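# Move four cartons flat onto the low platform

## Task

Place each of the four cartons lying flat on the low platform. None may rest on another or stick out past a platform edge, and each must keep the same face pointing up that it had at the start. The cartons must stay put on their own, with no arm holding them, and at the end both cups must have released and backed away.

## Robot and tools

ROBOT. Two six-joint arms, left_arm and right_arm, each with a suction cup instead of fingers. Bases: left_arm at (-0.022, +0.431, 0) m, right_arm at (+0.026, -0.380, 0) m. Both face roughly along +x with a slight yaw. The elbows stop just before full extension, and commands are smoothed, so motion trails them by about 0.17 s.

FRAMES. The scene frame has its origin on the tabletop midway between the arms. +x points out across the table, +z points up, and left_arm sits on the +y side. The arm names say nothing about which side of an image they appear on. Each arm has a cup point at the centre of its cup rim, and the cup points along that point's own +z axis. About 4 cm back from the rim the tool body widens, reaching roughly 9 cm sideways including the wrist camera.

ROW FORMAT. Every command row has 14 numbers, each in [-1, 1], and all 14 are required even if one arm stays idle. Order: left dx, dy, dz, rx, ry, rz, left suction, then right dx, dy, dz, rx, ry, rz, right suction. The six motion numbers are an offset, not a pose. They are expressed in that cup point's own axes, not the scene frame, and are counted from the cup point's measured pose when the action began. Scale: 1.0 means 0.6 m of travel or 180 degrees of turn. rx, ry, rz together form one rotation vector. Suction: any value above 0.01 switches it on, 0.01 or less switches it off, and the setting persists. To leave a cup unchanged, resend its current value, since a 0 will switch it off.

execute_actions(actions): a list of actions. Each action is a table of up to 15 rows, one row per 1/30 s step, so one action lasts 0.5 s. If a table is shorter, its final row repeats until step 15. All rows in an action are offsets from the same start pose, not from the previous row. For the first action of a call, that start is the last pose reported. An empty list just returns the state and images. On each step the commanded pose is clipped to 100 mm and 16 degrees from where the cup point actually is. After an action the arm goes no farther than that clipped pose, so long moves need several actions.

move(target, speed, stop_force, blocking): target is one 14-number row, with offsets counted from the pose in the latest result that shows one. Each cup point travels a straight line and turns the shorter way. The arms finish together, taking 0.5 to 10 s; paths are cut off at 10 s. speed is 0.002 to 0.5 m/s (default 0.25), and turning is capped at twice that value in rad/s. Paths do not avoid obstacles or the other arm, and the arm may lag, drift, or overshoot the speed, especially near full reach. stop_force is optional, 9 to 40 N, one value for both arms, and is refused in the first 0.2 s of a scene. An arm stops when its wrist sensor sees that much extra resistance against its motion for 2 steps; it then steps back 2 steps and holds. Use it only with very slow speeds, not when the cup rotates, and not when pulling away from a surface the cup presses on. blocking=false returns after 0.5 s while the motion continues. It cannot be combined with stop_force, and you must call wait or stop before sending more motion. The result adds a move: line with each arm's ending (done, off_target, moving, held, fault, contact) and any limits: paced means the target was clipped, held means a check blocked steps and the arm may then surge. It also gives each arm's remaining distance from its target.

wait(seconds): 0 to 10; lets the scene run under the last command. stop(): brakes a running move. zoom_image(camera, region): camera is cam_high, cam_left_wrist or cam_right_wrist; region is [x0, y0, x1, y1] in pixels of the 896x504 image, at most 504x504. read_manual(section): returns only licence text. finished_scene(scene): pass the current scene's number. It ends that scene for good, after the robot holds its last command.

RESULTS. The state line gives each cup point's position (m), quaternion wxyz, and velocities in the scene frame; reported position may be off at long reach. Hand target lines show where the controller is heading. A pose unreachable line means the clearance check altered or blocked a command. Step readings mark blocked steps with HELD. Wrist force and torque are in the cup point's axes. When pressing, the force points back toward the arm. Expect up to about 4 N offset and 2.4 N noise, with saturation near 50 N; no reading is harmless. suction_measured stays near 0 without a seal and reaches 0.83 or more on an airtight face. part_present turns 1 at 0.50 and returns to 0 below 0.45. Images come in the order cam_high, cam_left_wrist, cam_right_wrist, with calibration supplied.

GRIPPING. Turn suction on and set the 36 mm rim fully onto a smooth flat face, away from edges, holes and seams. Under vacuum the cup shortens, so a held item sits up to 12 mm nearer the tool. To release, rest the carton on its support, switch suction off, and back the tool off more than 15 mm. If the cup seals to the table, switch suction off to free it.

AVOID. The arms are stiff: pushing even slightly past contact can trigger a fault. A joint torque at its limit (wrist joints 26 N m, others 139 N m, held load included) or 150 N of outside force stops that arm for 10 s and drops the rest of the call. Do not let the arms strike or press on each other. Do not drop, slam, or knock anything off the table. Motors warn at 70 °C and brake at 85 °C. Loose objects may occasionally get nudged by outside pushes.

Each tool is called in YAML: its name, and indented under it one key for each argument.

## Session

execute_actions:
  actions: []

Scene clock: 0.00 s.
left_arm: end_effector_position=(+0.4013, +0.5000, +0.4079) suction_measured=0.00 part_present=0 end_effector_quat_wxyz=(-0.002, -0.082, +0.997, -0.000) end_effector_velocity=(+0.000, +0.000, +0.000) end_effector_angular_velocity=(+0.000, -0.001, +0.001) | right_arm: end_effector_position=(+0.4547, -0.3685, +0.4092) suction_measured=0.01 part_present=0 end_effector_quat_wxyz=(-0.000, -0.014, +1.000, -0.000) end_effector_velocity=(-0.001, -0.000, +0.001) end_effector_angular_velocity=(+0.001, -0.001, -0.000)
Joint positions: left_arm=[-0.318 -1.744  1.519 -1.341 -1.572  1.253] | right_arm=[ 3.458 -1.395 -1.518 -1.8    1.571  1.886]
Joint velocities: left_arm=[ 0.     0.    -0.001 -0.001  0.001 -0.001] | right_arm=[ 0.     0.002 -0.001  0.     0.     0.   ]
Wrist force (N, on the end effector, along its own x y z axes, offset not removed): no reading
Wrist torque (N m, same axes, about the end effector's origin, offset not removed): no reading
Hand target (left_arm): +0.401, +0.500, +0.408; -0.002, -0.082, +0.997, -0.000
Hand target (right_arm): +0.455, -0.368, +0.409; -0.000, -0.014, +1.000, -0.000

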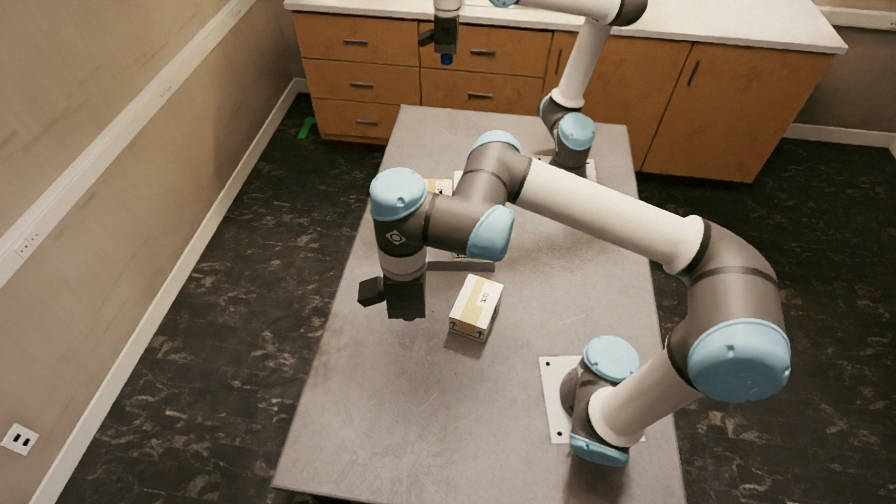

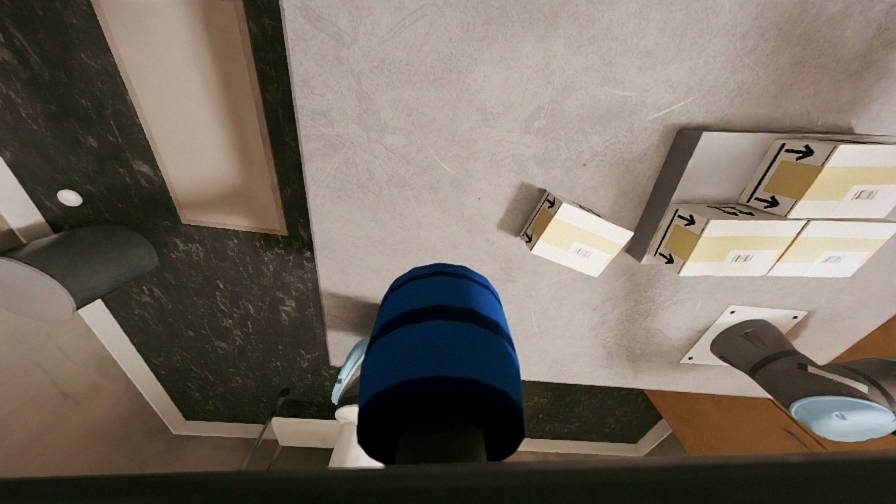

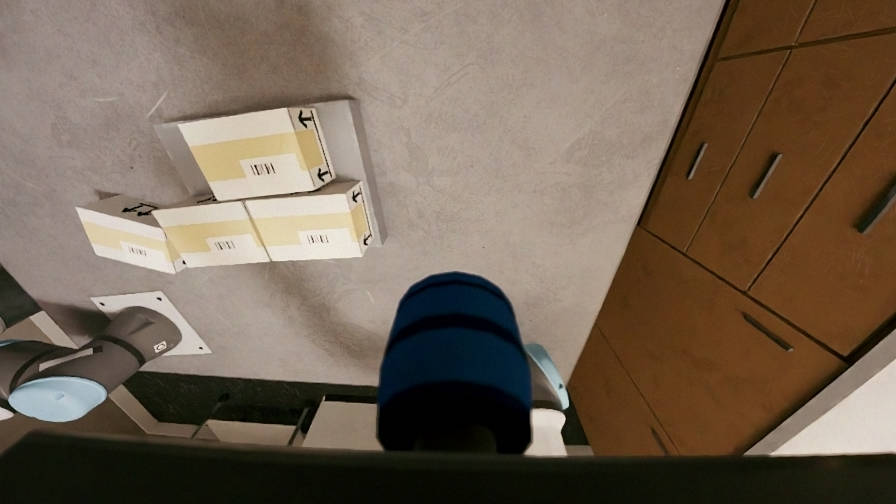

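zoom_image:
  camera: "cam_right_wrist"
  region: [60, 80, 420, 290]

zoom_image:
  camera: "cam_left_wrist"
  region: [490, 100, 896, 300]

Region (60, 80, 420, 290) of cam_right_wrist's 896x504 image, scaled by 1.400, with more detail than that image has; it fills the top 294 rows of this view, and the rest is white.

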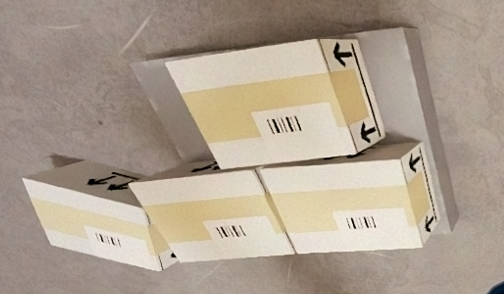

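Region (490, 100, 896, 300) of cam_left_wrist's 896x504 image, scaled by 1.241, with more detail than that image has; it fills the top 248 rows of this view, and the rest is white.

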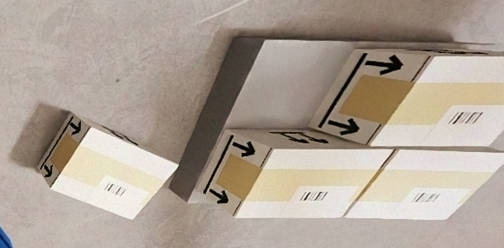

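move:
  target: [0.248,-0.4,0.33,0,0,0.119,0,0.005,0.471,0.27,0,0,-0.036,0]
  speed: 0.4

Scene clock: 2.40 s.
left_arm: end_effector_position=(+0.2929, +0.2399, +0.2102) suction_measured=0.00 part_present=0 end_effector_quat_wxyz=(-0.002, +0.105, +0.995, +0.001) end_effector_velocity=(+0.000, -0.002, -0.001) end_effector_angular_velocity=(-0.000, -0.003, -0.002) | right_arm: end_effector_position=(+0.4441, -0.0864, +0.2474) suction_measured=0.01 part_present=0 end_effector_quat_wxyz=(-0.000, -0.071, +0.997, -0.000) end_effector_velocity=(+0.000, +0.002, -0.002) end_effector_angular_velocity=(-0.000, +0.001, +0.001)
Joint positions: left_arm=[-1.079 -1.897  2.139 -1.809 -1.572  0.866] | right_arm=[ 3.992 -1.593 -1.753 -1.368  1.571  2.306]
Joint velocities: left_arm=[-0.005  0.003  0.001 -0.006  0.002 -0.004] | right_arm=[ 0.002 -0.006  0.002  0.003  0.001  0.001]
Wrist force (N, on the end effector, along its own x y z axes, offset not removed): left_arm=[-0.8 1.7 0.1] | right_arm=[0.4 -3.7 -1.0]
Wrist torque (N m, same axes, about the end effector's origin, offset not removed): left_arm=[0.24 0.14 0.01] | right_arm=[-0.38 0.07 -0.04]
Hand target (left_arm): +0.293, +0.240, +0.210; -0.002, +0.105, +0.995, +0.001
Hand target (right_arm): +0.444, -0.086, +0.247; -0.000, -0.071, +0.997, -0.000
Off the commanded pose (left_arm): 0.001 m, 0 deg.
Off the commanded pose (right_arm): 0.001 m, 0 deg.
move: done
camera_calibration (this result's frames):
cam_left_wrist: T_world_to_cam=[[-0.218016, -0.975857, 0.013116, 0.295346], [-0.850916, 0.19665, 0.487104, 0.117927], [-0.477923, 0.095036, -0.873246, 0.376744], [0, 0, 0, 1]] pos_world=[0.344791, 0.229221, 0.267674]
cam_right_wrist: T_world_to_cam=[[0.15015, -0.988541, -0.0155736, -0.147293], [-0.867097, -0.139239, 0.478284, 0.272629], [-0.474971, -0.0583106, -0.878067, 0.502566], [0, 0, 0, 1]] pos_world=[0.497216, -0.0783394, 0.308599]

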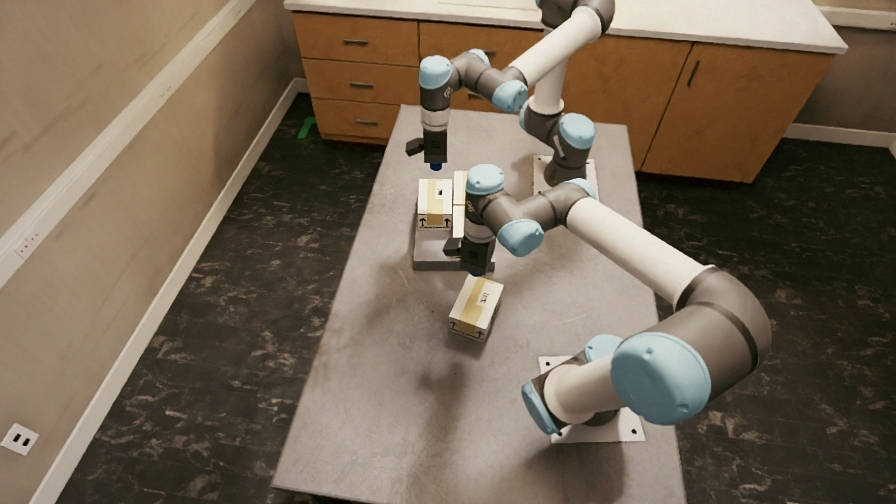

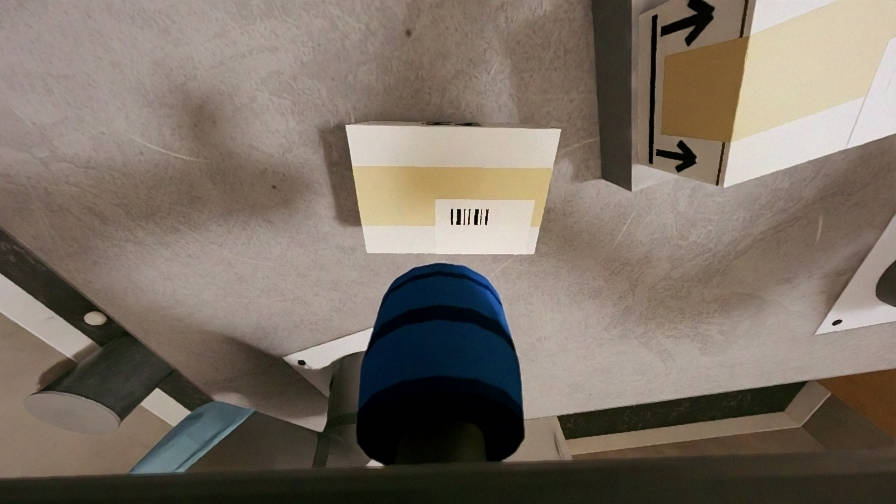

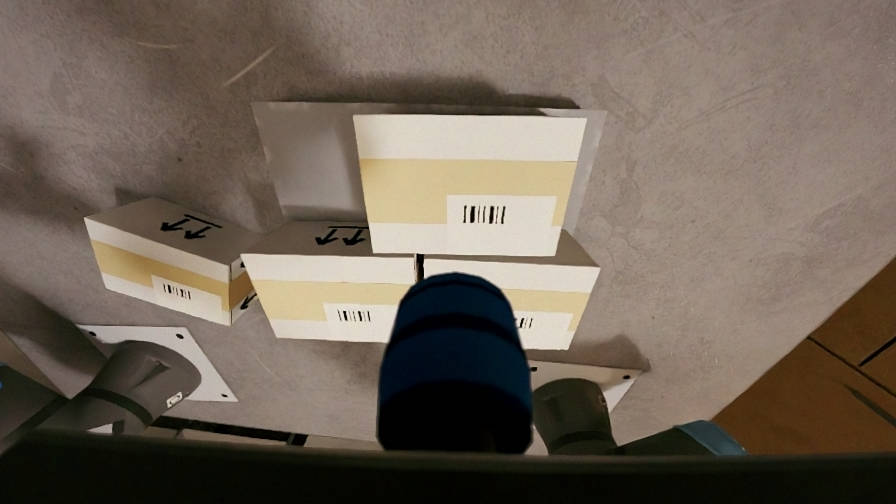

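move:
  target: [0.013,-0.01,0.195,0,0,0.008,1,0,-0.018,0.185,0,0,0,1]

move:
  target: [0,0,0.06,0,0,0,1,0,0,0.06,0,0,0,1]
  speed: 0.025
  stop_force: 10

Scene clock: 3.97 s.
left_arm: end_effector_position=(+0.2837, +0.2359, +0.0935) suction_measured=0.00 part_present=0 end_effector_quat_wxyz=(-0.002, +0.117, +0.993, +0.001) end_effector_velocity=(+0.001, -0.001, -0.002) end_effector_angular_velocity=(-0.003, -0.002, -0.000) | right_arm: end_effector_position=(+0.4456, -0.0970, +0.1366) suction_measured=0.01 part_present=0 end_effector_quat_wxyz=(-0.000, -0.071, +0.997, -0.000) end_effector_velocity=(+0.001, +0.000, -0.001) end_effector_angular_velocity=(+0.000, -0.002, -0.001)
Joint positions: left_arm=[-1.107 -1.767  2.377 -2.177 -1.572  0.862] | right_arm=[ 3.975 -1.675 -1.966 -1.072  1.571  2.29 ]
Joint velocities: left_arm=[ 0.     0.006  0.002 -0.012  0.001  0.   ] | right_arm=[-0.    -0.002 -0.002  0.006 -0.001  0.001]
Wrist force (N, on the end effector, along its own x y z axes, offset not removed): left_arm=[-2.5 1.3 0.8] | right_arm=[0.2 -4.6 0.3]
Wrist torque (N m, same axes, about the end effector's origin, offset not removed): left_arm=[0.14 0.46 -0.13] | right_arm=[-0.60 0.04 -0.02]
Hand target (left_arm): +0.284, +0.236, +0.093; -0.002, +0.117, +0.993, +0.001
Hand target (right_arm): +0.446, -0.097, +0.136; -0.000, -0.071, +0.997, -0.000
Off the commanded pose (left_arm): 0.000 m, 0 deg.
Off the commanded pose (right_arm): 0.000 m, 0 deg.
move: done
camera_calibration (this result's frames):
cam_left_wrist: T_world_to_cam=[[-0.242483, -0.970068, 0.0130227, 0.296615], [-0.84564, 0.217921, 0.48724, 0.161235], [-0.475494, 0.107135, -0.873171, 0.26731], [0, 0, 0, 1]] pos_world=[0.335375, 0.223962, 0.150985]
cam_right_wrist: T_world_to_cam=[[0.150146, -0.988542, -0.0155414, -0.159745], [-0.867049, -0.139214, 0.478379, 0.325442], [-0.475061, -0.0583514, -0.878016, 0.405412], [0, 0, 0, 1]] pos_world=[0.498755, -0.0889519, 0.197791]

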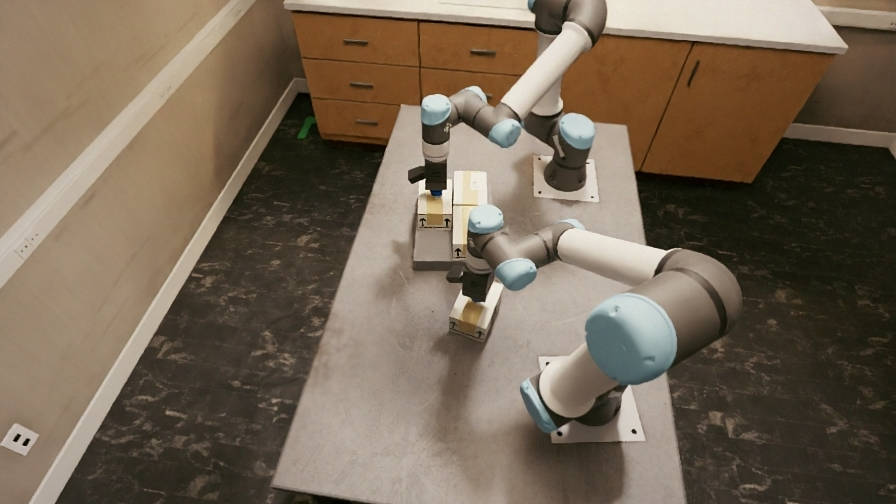

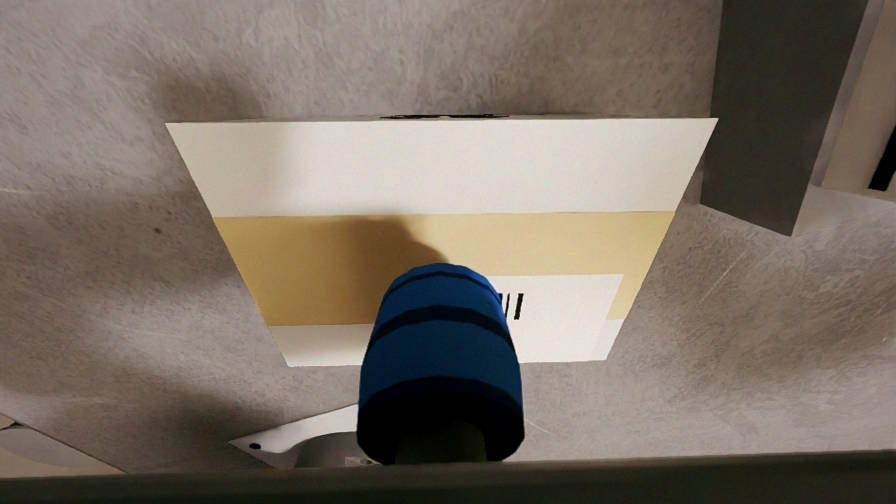

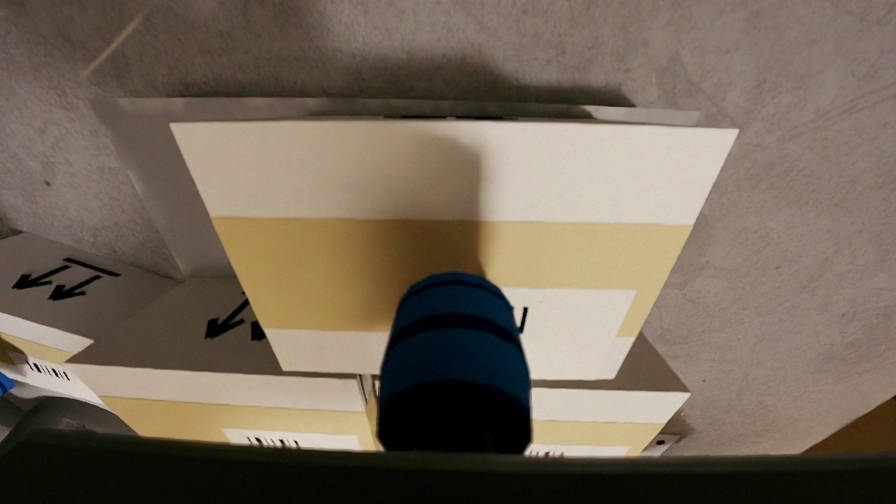

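Scene clock: 15.57 s.
left_arm: end_effector_position=(+0.2846, +0.2347, +0.0613) suction_measured=0.93 part_present=1 end_effector_quat_wxyz=(+0.000, +0.117, +0.993, -0.001) end_effector_velocity=(+0.001, -0.001, +0.001) end_effector_angular_velocity=(-0.001, -0.002, -0.001) | right_arm: end_effector_position=(+0.4456, -0.0970, +0.1108) suction_measured=0.93 part_present=1 end_effector_quat_wxyz=(-0.000, -0.071, +0.997, -0.000) end_effector_velocity=(+0.000, +0.000, +0.001) end_effector_angular_velocity=(+0.001, -0.001, +0.002)
Joint positions: left_arm=[-1.107 -1.696  2.429 -2.306 -1.572  0.862] | right_arm=[ 3.975 -1.709 -2.004 -1.001  1.571  2.29 ]
Joint velocities: left_arm=[-0.    -0.    -0.001 -0.     0.001  0.001] | right_arm=[ 0.001  0.001  0.001  0.    -0.    -0.001]
Wrist force (N, on the end effector, along its own x y z axes, offset not removed): left_arm=[1.7 7.0 -26.4] | right_arm=[-0.8 1.6 -12.8]
Wrist torque (N m, same axes, about the end effector's origin, offset not removed): left_arm=[0.28 0.29 -0.08] | right_arm=[0.08 -0.03 -0.21]
Hand target (left_arm): +0.285, +0.235, +0.061; +0.000, +0.117, +0.993, -0.001
Hand target (right_arm): +0.446, -0.097, +0.111; -0.000, -0.071, +0.997, -0.000
Off the commanded pose (left_arm): 0.004 m, 0 deg.
Off the commanded pose (right_arm): 0.010 m, 0 deg.
FORCE FAULT: contact force on the left arm reached its limit, and that arm stopped for 10 seconds. The contact can be on any part of that arm, not only on its tool. That time counts as 19 of the actions that you can send in this scene. That arm's remaining commands of this call were not run. That arm holds still and accepts commands again. Move the arm away from the contact; if what it grips holds it there, let go first. Pushing or pulling that hard again can fault the arm again.
move: fault (left_arm; stop_force had ended the path), contact (right_arm)
camera_calibration (this result's frames):
cam_left_wrist: T_world_to_cam=[[-0.242538, -0.969992, 0.0170594, 0.295792], [-0.847444, 0.22039, 0.482978, 0.178137], [-0.472244, 0.102684, -0.875467, 0.239991], [0, 0, 0, 1]] pos_world=[0.336037, 0.223013, 0.119022]
cam_right_wrist: T_world_to_cam=[[0.150137, -0.988544, -0.0155002, -0.160157], [-0.86703, -0.139183, 0.478421, 0.337751], [-0.475098, -0.0583895, -0.877994, 0.382804], [0, 0, 0, 1]] pos_world=[0.498755, -0.0889607, 0.17203]

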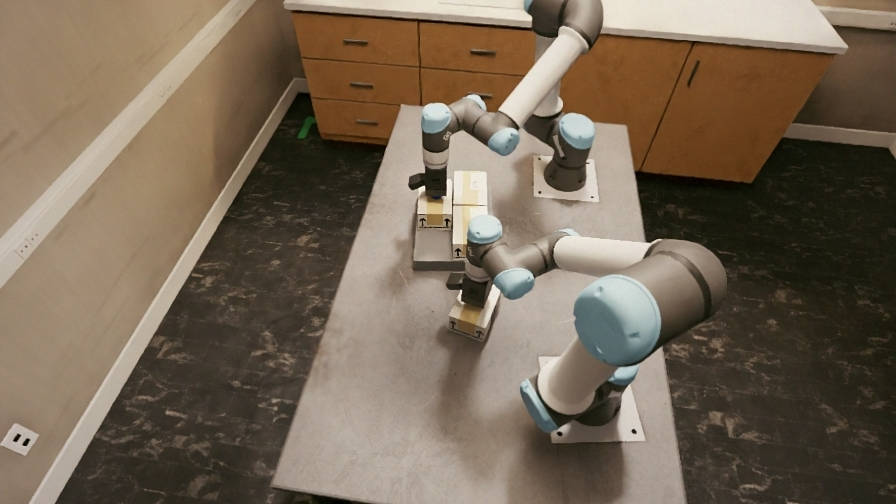

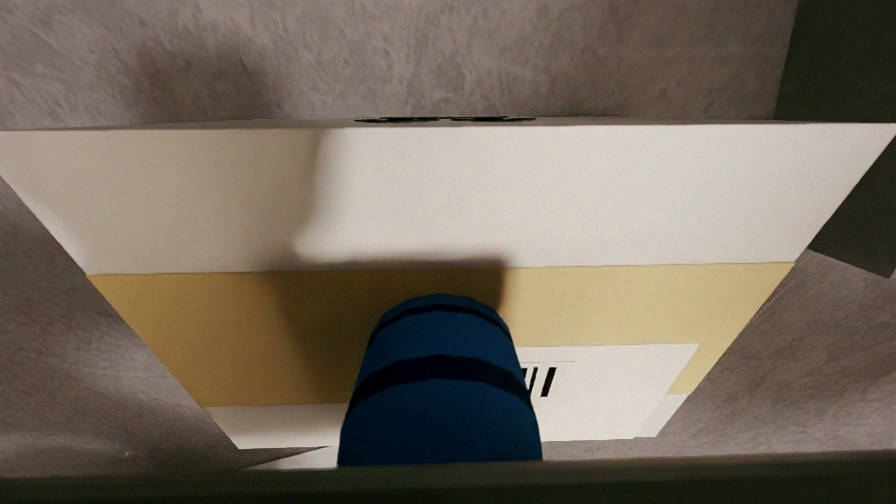

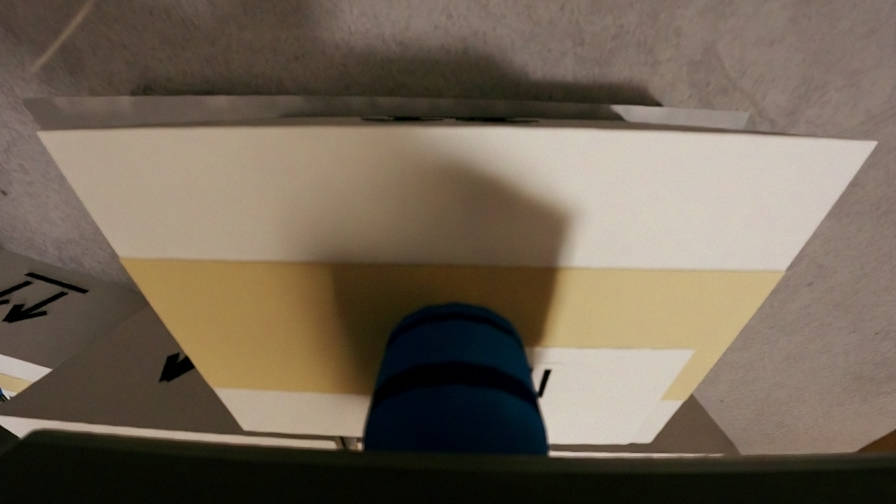

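move:
  target: [0,0,-0.04,0,0,0,1,0,0,-0.012,0,0,0,1]
  speed: 0.08

move:
  target: [-0.03,0.03,-0.12,0,0,0,1,0,-0.075,0,0,0,0.005,1]
  speed: 0.15

Scene clock: 16.67 s.
left_arm: end_effector_position=(+0.2846, +0.2348, +0.0850) suction_measured=0.93 part_present=1 end_effector_quat_wxyz=(+0.000, +0.117, +0.993, -0.001) end_effector_velocity=(+0.000, -0.000, +0.003) end_effector_angular_velocity=(+0.000, +0.000, -0.001) | right_arm: end_effector_position=(+0.4456, -0.0970, +0.1180) suction_measured=0.93 part_present=1 end_effector_quat_wxyz=(-0.000, -0.071, +0.997, -0.000) end_effector_velocity=(-0.000, -0.000, +0.000) end_effector_angular_velocity=(-0.000, +0.001, -0.000)
Joint positions: left_arm=[-1.107 -1.749  2.393 -2.217 -1.572  0.862] | right_arm=[ 3.975 -1.699 -1.994 -1.02   1.571  2.29 ]
Joint velocities: left_arm=[-0.001 -0.005 -0.005  0.01   0.    -0.   ] | right_arm=[-0.     0.     0.001 -0.002  0.     0.   ]
Wrist force (N, on the end effector, along its own x y z axes, offset not removed): left_arm=[-1.6 3.5 5.6] | right_arm=[2.4 -6.9 4.5]
Wrist torque (N m, same axes, about the end effector's origin, offset not removed): left_arm=[0.63 0.25 -0.02] | right_arm=[-1.15 -0.24 0.04]
Hand target (left_arm): +0.285, +0.235, +0.085; +0.000, +0.117, +0.993, -0.001
Hand target (right_arm): +0.446, -0.097, +0.118; -0.000, -0.071, +0.997, -0.000
Off the commanded pose (left_arm): 0.000 m, 0 deg.
Off the commanded pose (right_arm): 0.000 m, 0 deg.
move: done
camera_calibration (this result's frames):
cam_left_wrist: T_world_to_cam=[[-0.242593, -0.969977, 0.0170983, 0.295491], [-0.847449, 0.220462, 0.482936, 0.166649], [-0.472207, 0.102667, -0.875489, 0.260702], [0, 0, 0, 1]] pos_world=[0.336016, 0.223114, 0.142709]
cam_right_wrist: T_world_to_cam=[[0.150138, -0.988543, -0.0155021, -0.160051], [-0.867031, -0.139186, 0.478419, 0.334343], [-0.475096, -0.0583883, -0.877995, 0.389049], [0, 0, 0, 1]] pos_world=[0.498751, -0.0889655, 0.179145]

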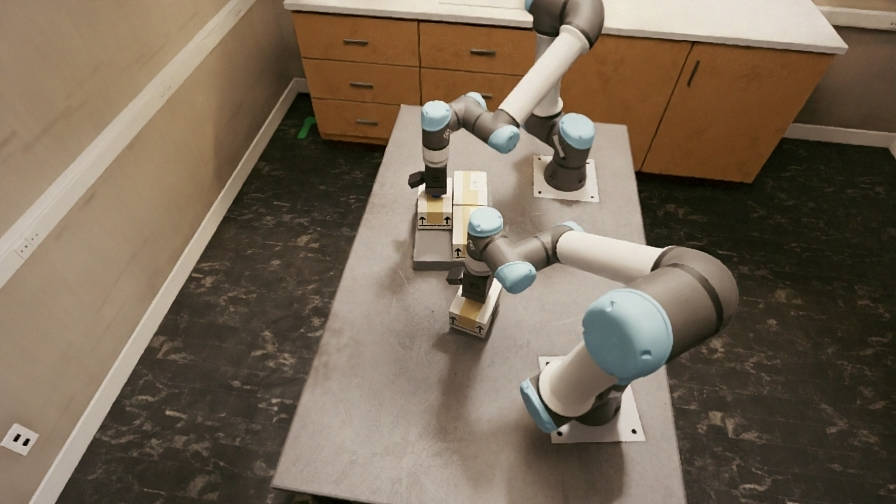

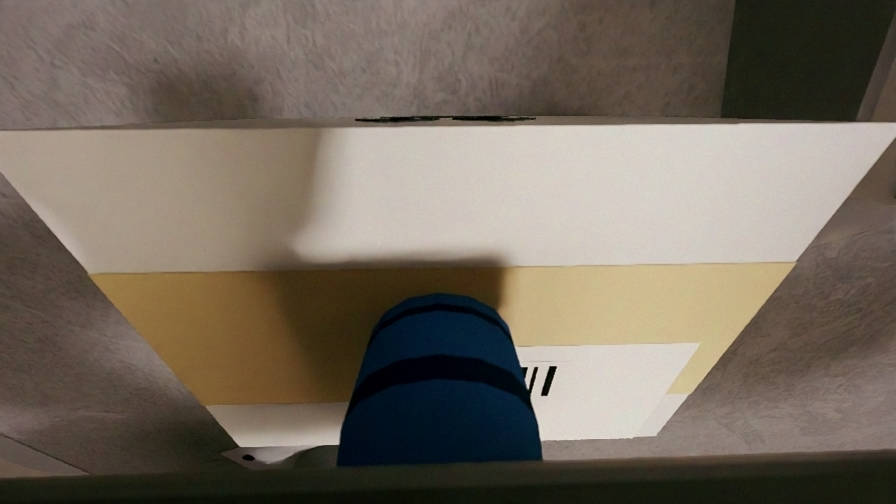

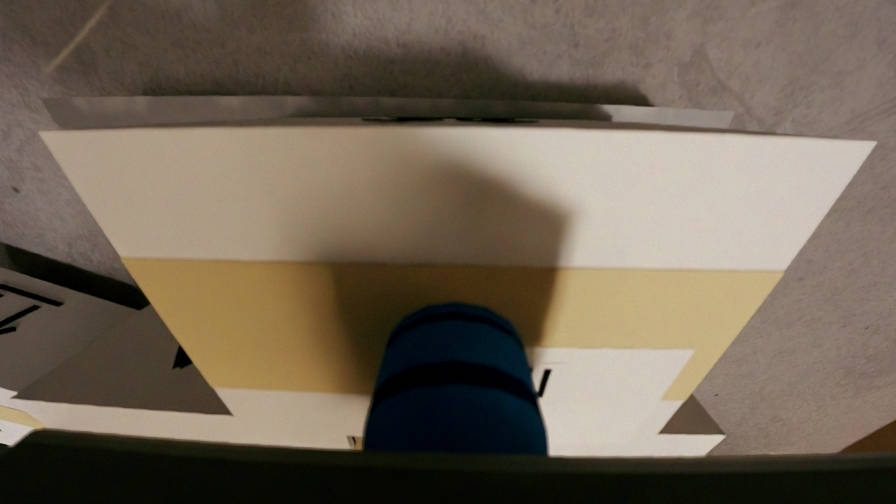

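Scene clock: 17.77 s.
left_arm: end_effector_position=(+0.3061, +0.2482, +0.1567) suction_measured=0.93 part_present=1 end_effector_quat_wxyz=(+0.000, +0.117, +0.993, -0.002) end_effector_velocity=(+0.000, +0.001, +0.002) end_effector_angular_velocity=(+0.000, +0.000, -0.001) | right_arm: end_effector_position=(+0.4519, -0.1415, +0.1179) suction_measured=0.93 part_present=1 end_effector_quat_wxyz=(-0.000, -0.063, +0.998, -0.000) end_effector_velocity=(+0.000, -0.002, -0.000) end_effector_angular_velocity=(-0.001, -0.000, -0.002)
Joint positions: left_arm=[-1.034 -1.83   2.24  -1.983 -1.573  0.936] | right_arm=[ 3.903 -1.658 -2.041 -1.015  1.571  2.233]
Joint velocities: left_arm=[ 0.002 -0.002 -0.005  0.008 -0.     0.003] | right_arm=[-0.002  0.001 -0.002 -0.    -0.001  0.   ]
Wrist force (N, on the end effector, along its own x y z axes, offset not removed): left_arm=[-2.3 2.8 5.9] | right_arm=[0.7 -0.5 5.5]
Wrist torque (N m, same axes, about the end effector's origin, offset not removed): left_arm=[0.44 0.46 -0.04] | right_arm=[-0.02 -0.07 -0.22]
Hand target (left_arm): +0.306, +0.248, +0.157; +0.000, +0.117, +0.993, -0.002
Hand target (right_arm): +0.452, -0.142, +0.118; -0.000, -0.063, +0.998, -0.000
Off the commanded pose (left_arm): 0.000 m, 0 deg.
Off the commanded pose (right_arm): 0.000 m, 0 deg.
move: done
camera_calibration (this result's frames):
cam_left_wrist: T_world_to_cam=[[-0.24257, -0.969978, 0.0174127, 0.312447], [-0.847431, 0.220593, 0.482907, 0.147221], [-0.47225, 0.102383, -0.875499, 0.332341], [0, 0, 0, 1]] pos_world=[0.357498, 0.236565, 0.214429]
cam_right_wrist: T_world_to_cam=[[0.134633, -0.990776, -0.0153945, -0.198242], [-0.869138, -0.125537, 0.478371, 0.336522], [-0.475891, -0.0510248, -0.878023, 0.390834], [0, 0, 0, 1]] pos_world=[0.505168, -0.134225, 0.179128]

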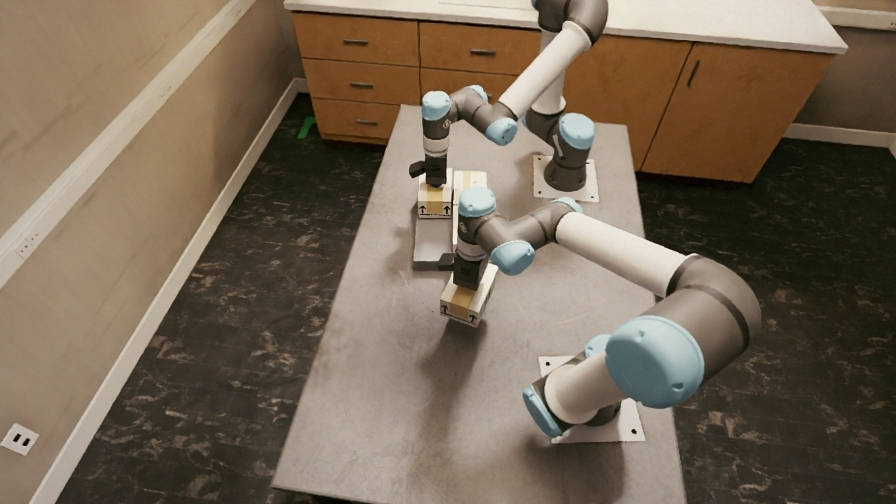

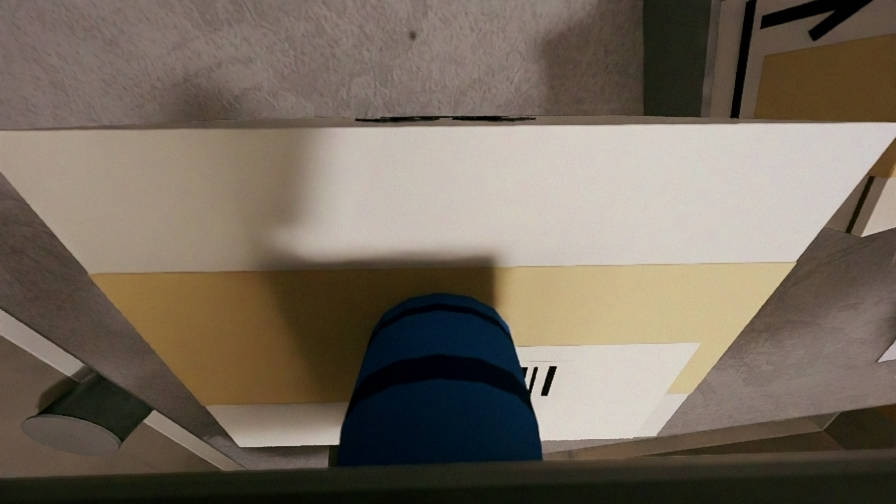

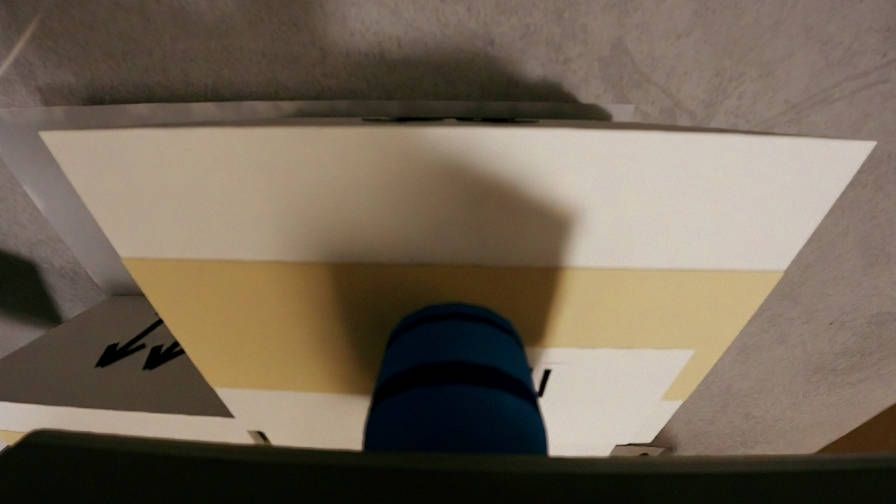

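move:
  target: [-0.192,-0.02,0.045,0,0,-0.115,1,0,0,0.011,0,0,0,1]
  speed: 0.2

execute_actions:
  actions:
    - [[0,0,0,0,0,0,1,0,0,0,0,0,0,0]]

Scene clock: 19.40 s.
left_arm: end_effector_position=(+0.4150, +0.2095, +0.1302) suction_measured=0.93 part_present=1 end_effector_quat_wxyz=(-0.000, -0.063, +0.998, -0.002) end_effector_velocity=(+0.002, -0.001, -0.001) end_effector_angular_velocity=(+0.000, +0.002, +0.008) | right_arm: end_effector_position=(+0.4519, -0.1415, +0.1114) suction_measured=0.93 part_present=1 end_effector_quat_wxyz=(-0.000, -0.063, +0.998, -0.000) end_effector_velocity=(+0.000, -0.000, -0.001) end_effector_angular_velocity=(-0.002, -0.000, -0.001)
Joint positions: left_arm=[-0.907 -1.497  2.02  -2.096 -1.574  0.702] | right_arm=[ 3.903 -1.667 -2.05  -0.996  1.571  2.233]
Joint velocities: left_arm=[ 0.002  0.008 -0.006 -0.    -0.001 -0.006] | right_arm=[-0.    -0.002 -0.     0.001 -0.002  0.001]
Wrist force (N, on the end effector, along its own x y z axes, offset not removed): left_arm=[-1.9 2.9 4.1] | right_arm=[-0.3 -1.2 5.1]
Wrist torque (N m, same axes, about the end effector's origin, offset not removed): left_arm=[0.43 0.42 -0.22] | right_arm=[-0.05 0.11 -0.07]
Hand target (left_arm): +0.415, +0.209, +0.130; -0.000, -0.063, +0.998, -0.002
Hand target (right_arm): +0.452, -0.141, +0.111; -0.000, -0.063, +0.998, -0.000
Off the commanded pose (left_arm): 0.000 m, 0 deg.
Off the commanded pose (right_arm): 0.000 m, 0 deg.
move: done
camera_calibration (this result's frames):
cam_left_wrist: T_world_to_cam=[[0.115184, -0.993181, 0.0179884, 0.158123], [-0.870159, -0.092149, 0.484079, 0.33568], [-0.479121, -0.071411, -0.874839, 0.403709], [0, 0, 0, 1]] pos_world=[0.467307, 0.216806, 0.18784]
cam_right_wrist: T_world_to_cam=[[0.134633, -0.990776, -0.0153948, -0.198341], [-0.869138, -0.125537, 0.478371, 0.339676], [-0.475891, -0.0510244, -0.878023, 0.385054], [0, 0, 0, 1]] pos_world=[0.505172, -0.134222, 0.172542]

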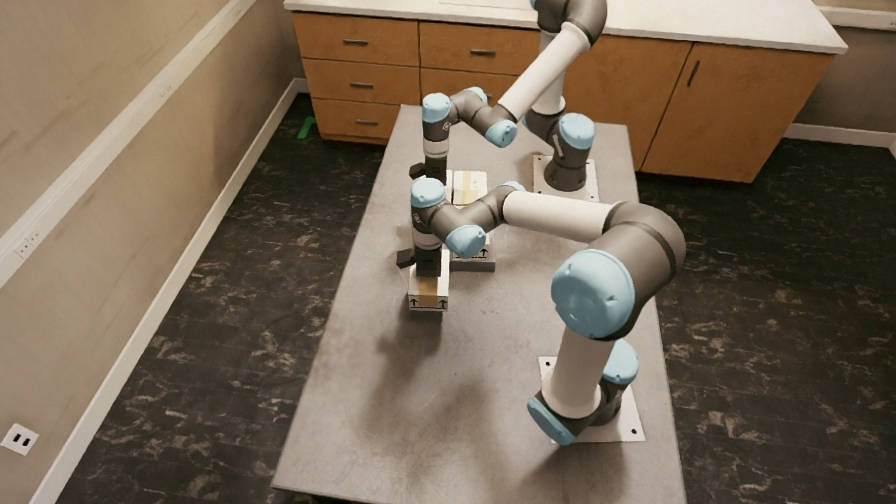

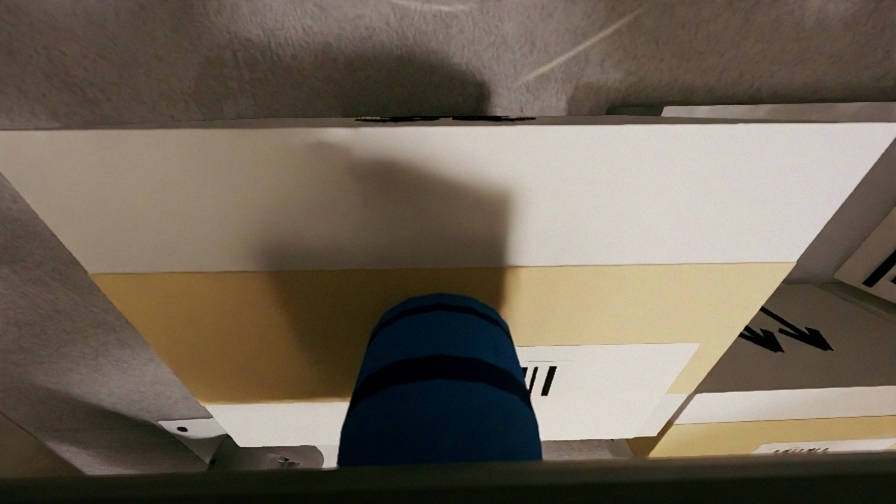

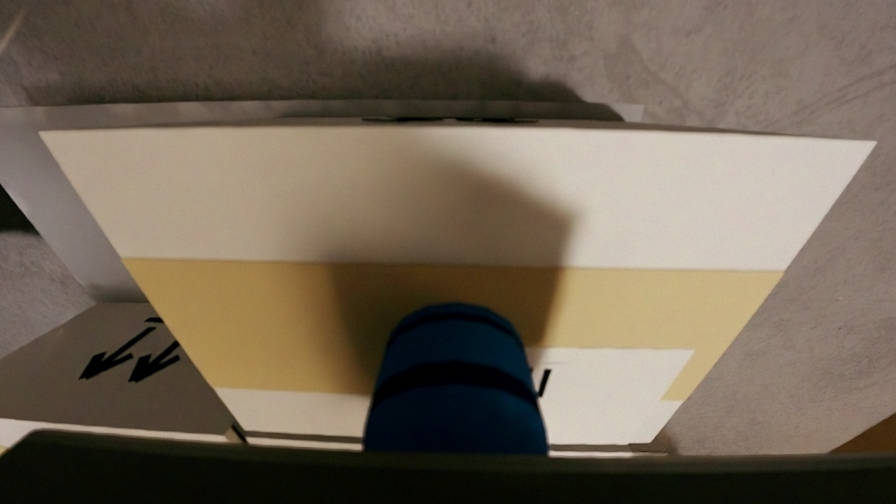

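Scene clock: 19.90 s.
left_arm: end_effector_position=(+0.4150, +0.2095, +0.1302) suction_measured=0.93 part_present=1 end_effector_quat_wxyz=(-0.000, -0.063, +0.998, -0.002) end_effector_velocity=(+0.000, -0.000, +0.000) end_effector_angular_velocity=(-0.000, -0.000, -0.000) | right_arm: end_effector_position=(+0.4519, -0.1415, +0.1114) suction_measured=0.01 part_present=0 end_effector_quat_wxyz=(-0.000, -0.063, +0.998, -0.000) end_effector_velocity=(+0.000, +0.000, +0.001) end_effector_angular_velocity=(+0.001, -0.002, +0.001)
Joint positions: left_arm=[-0.907 -1.497  2.02  -2.096 -1.574  0.702] | right_arm=[ 3.903 -1.667 -2.05  -0.996  1.571  2.233]
Joint velocities: left_arm=[-0. -0. -0. -0.  0.  0.] | right_arm=[ 0.     0.002  0.001 -0.    -0.    -0.001]
Wrist force (N, on the end effector, along its own x y z axes, offset not removed): left_arm=[-2.2 3.3 3.4] | right_arm=[0.8 -0.6 -16.0]
Wrist torque (N m, same axes, about the end effector's origin, offset not removed): left_arm=[0.54 0.37 -0.14] | right_arm=[0.14 0.05 -0.27]
Hand target (left_arm): +0.415, +0.210, +0.130; -0.000, -0.063, +0.998, -0.002
Hand target (right_arm): +0.452, -0.141, +0.111; -0.000, -0.063, +0.998, -0.000
Off the commanded pose (left_arm): 0.000 m, 0 deg.
Off the commanded pose (right_arm): 0.000 m, 0 deg.
Step readings (end_effector_position):
0: left_arm (+0.4150, +0.2095, +0.1302) | right_arm (+0.4519, -0.1415, +0.1114)
1: left_arm (+0.4151, +0.2095, +0.1302) | right_arm (+0.4519, -0.1415, +0.1114)
2: left_arm (+0.4151, +0.2095, +0.1302) | right_arm (+0.4519, -0.1415, +0.1114)
4: left_arm (+0.4151, +0.2095, +0.1302) | right_arm (+0.4519, -0.1414, +0.1114)
8: left_arm (+0.4151, +0.2095, +0.1302) | right_arm (+0.4519, -0.1414, +0.1114)
15: end_effector_position above
camera_calibration (this result's frames):
cam_left_wrist: T_world_to_cam=[[0.115285, -0.99317, 0.0179563, 0.158096], [-0.870131, -0.09225, 0.484109, 0.335725], [-0.479146, -0.0714346, -0.874823, 0.403714], [0, 0, 0, 1]] pos_world=[0.467336, 0.216826, 0.187812]
cam_right_wrist: T_world_to_cam=[[0.134635, -0.990775, -0.0154056, -0.198337], [-0.869144, -0.125545, 0.478358, 0.339683], [-0.475879, -0.051014, -0.87803, 0.385051], [0, 0, 0, 1]] pos_world=[0.505175, -0.134219, 0.17254]

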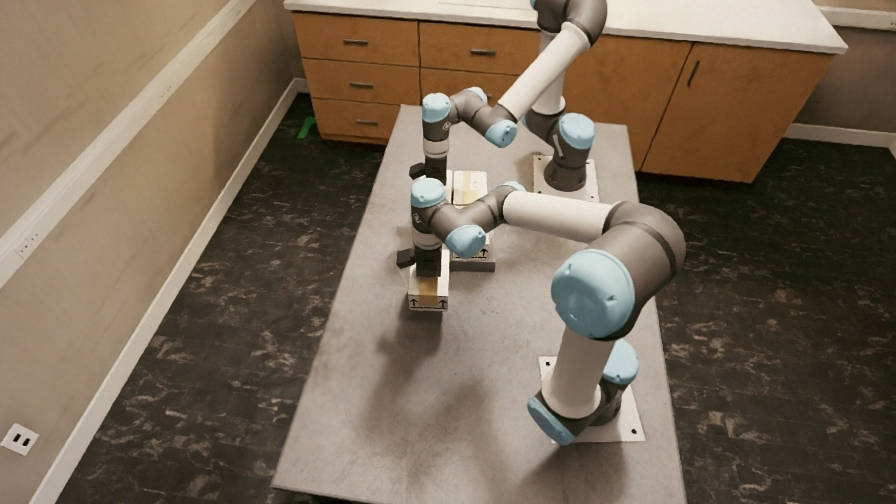

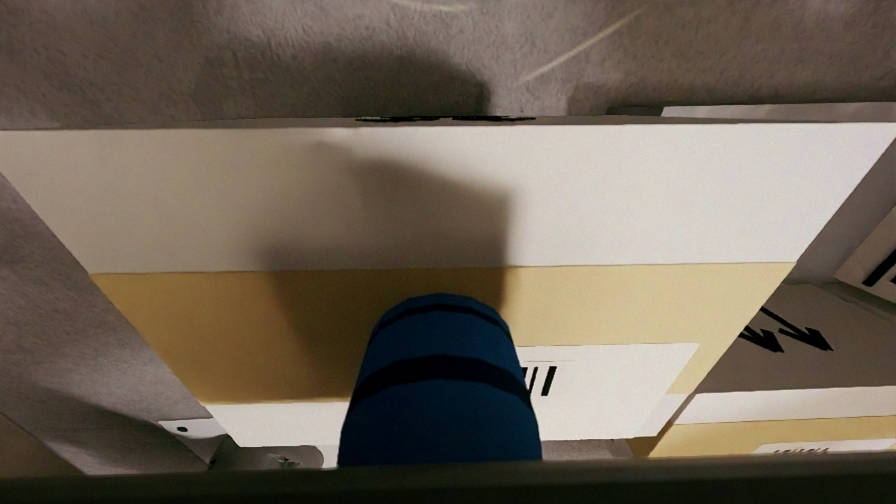

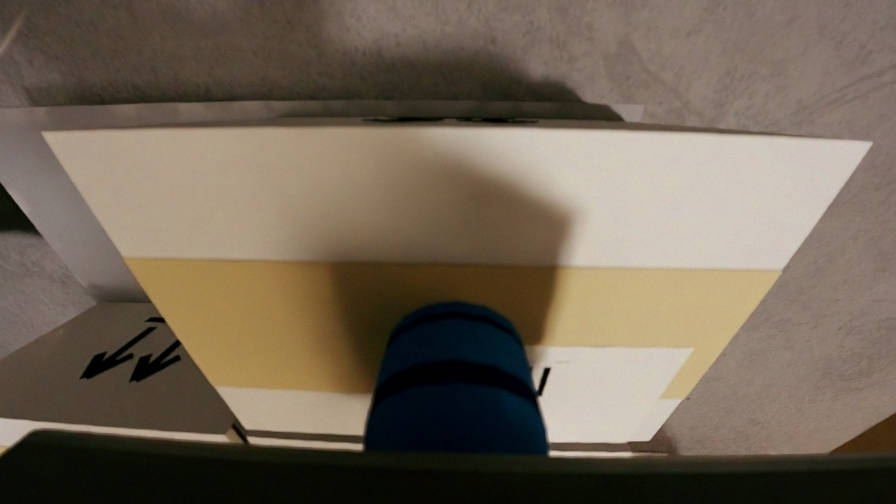

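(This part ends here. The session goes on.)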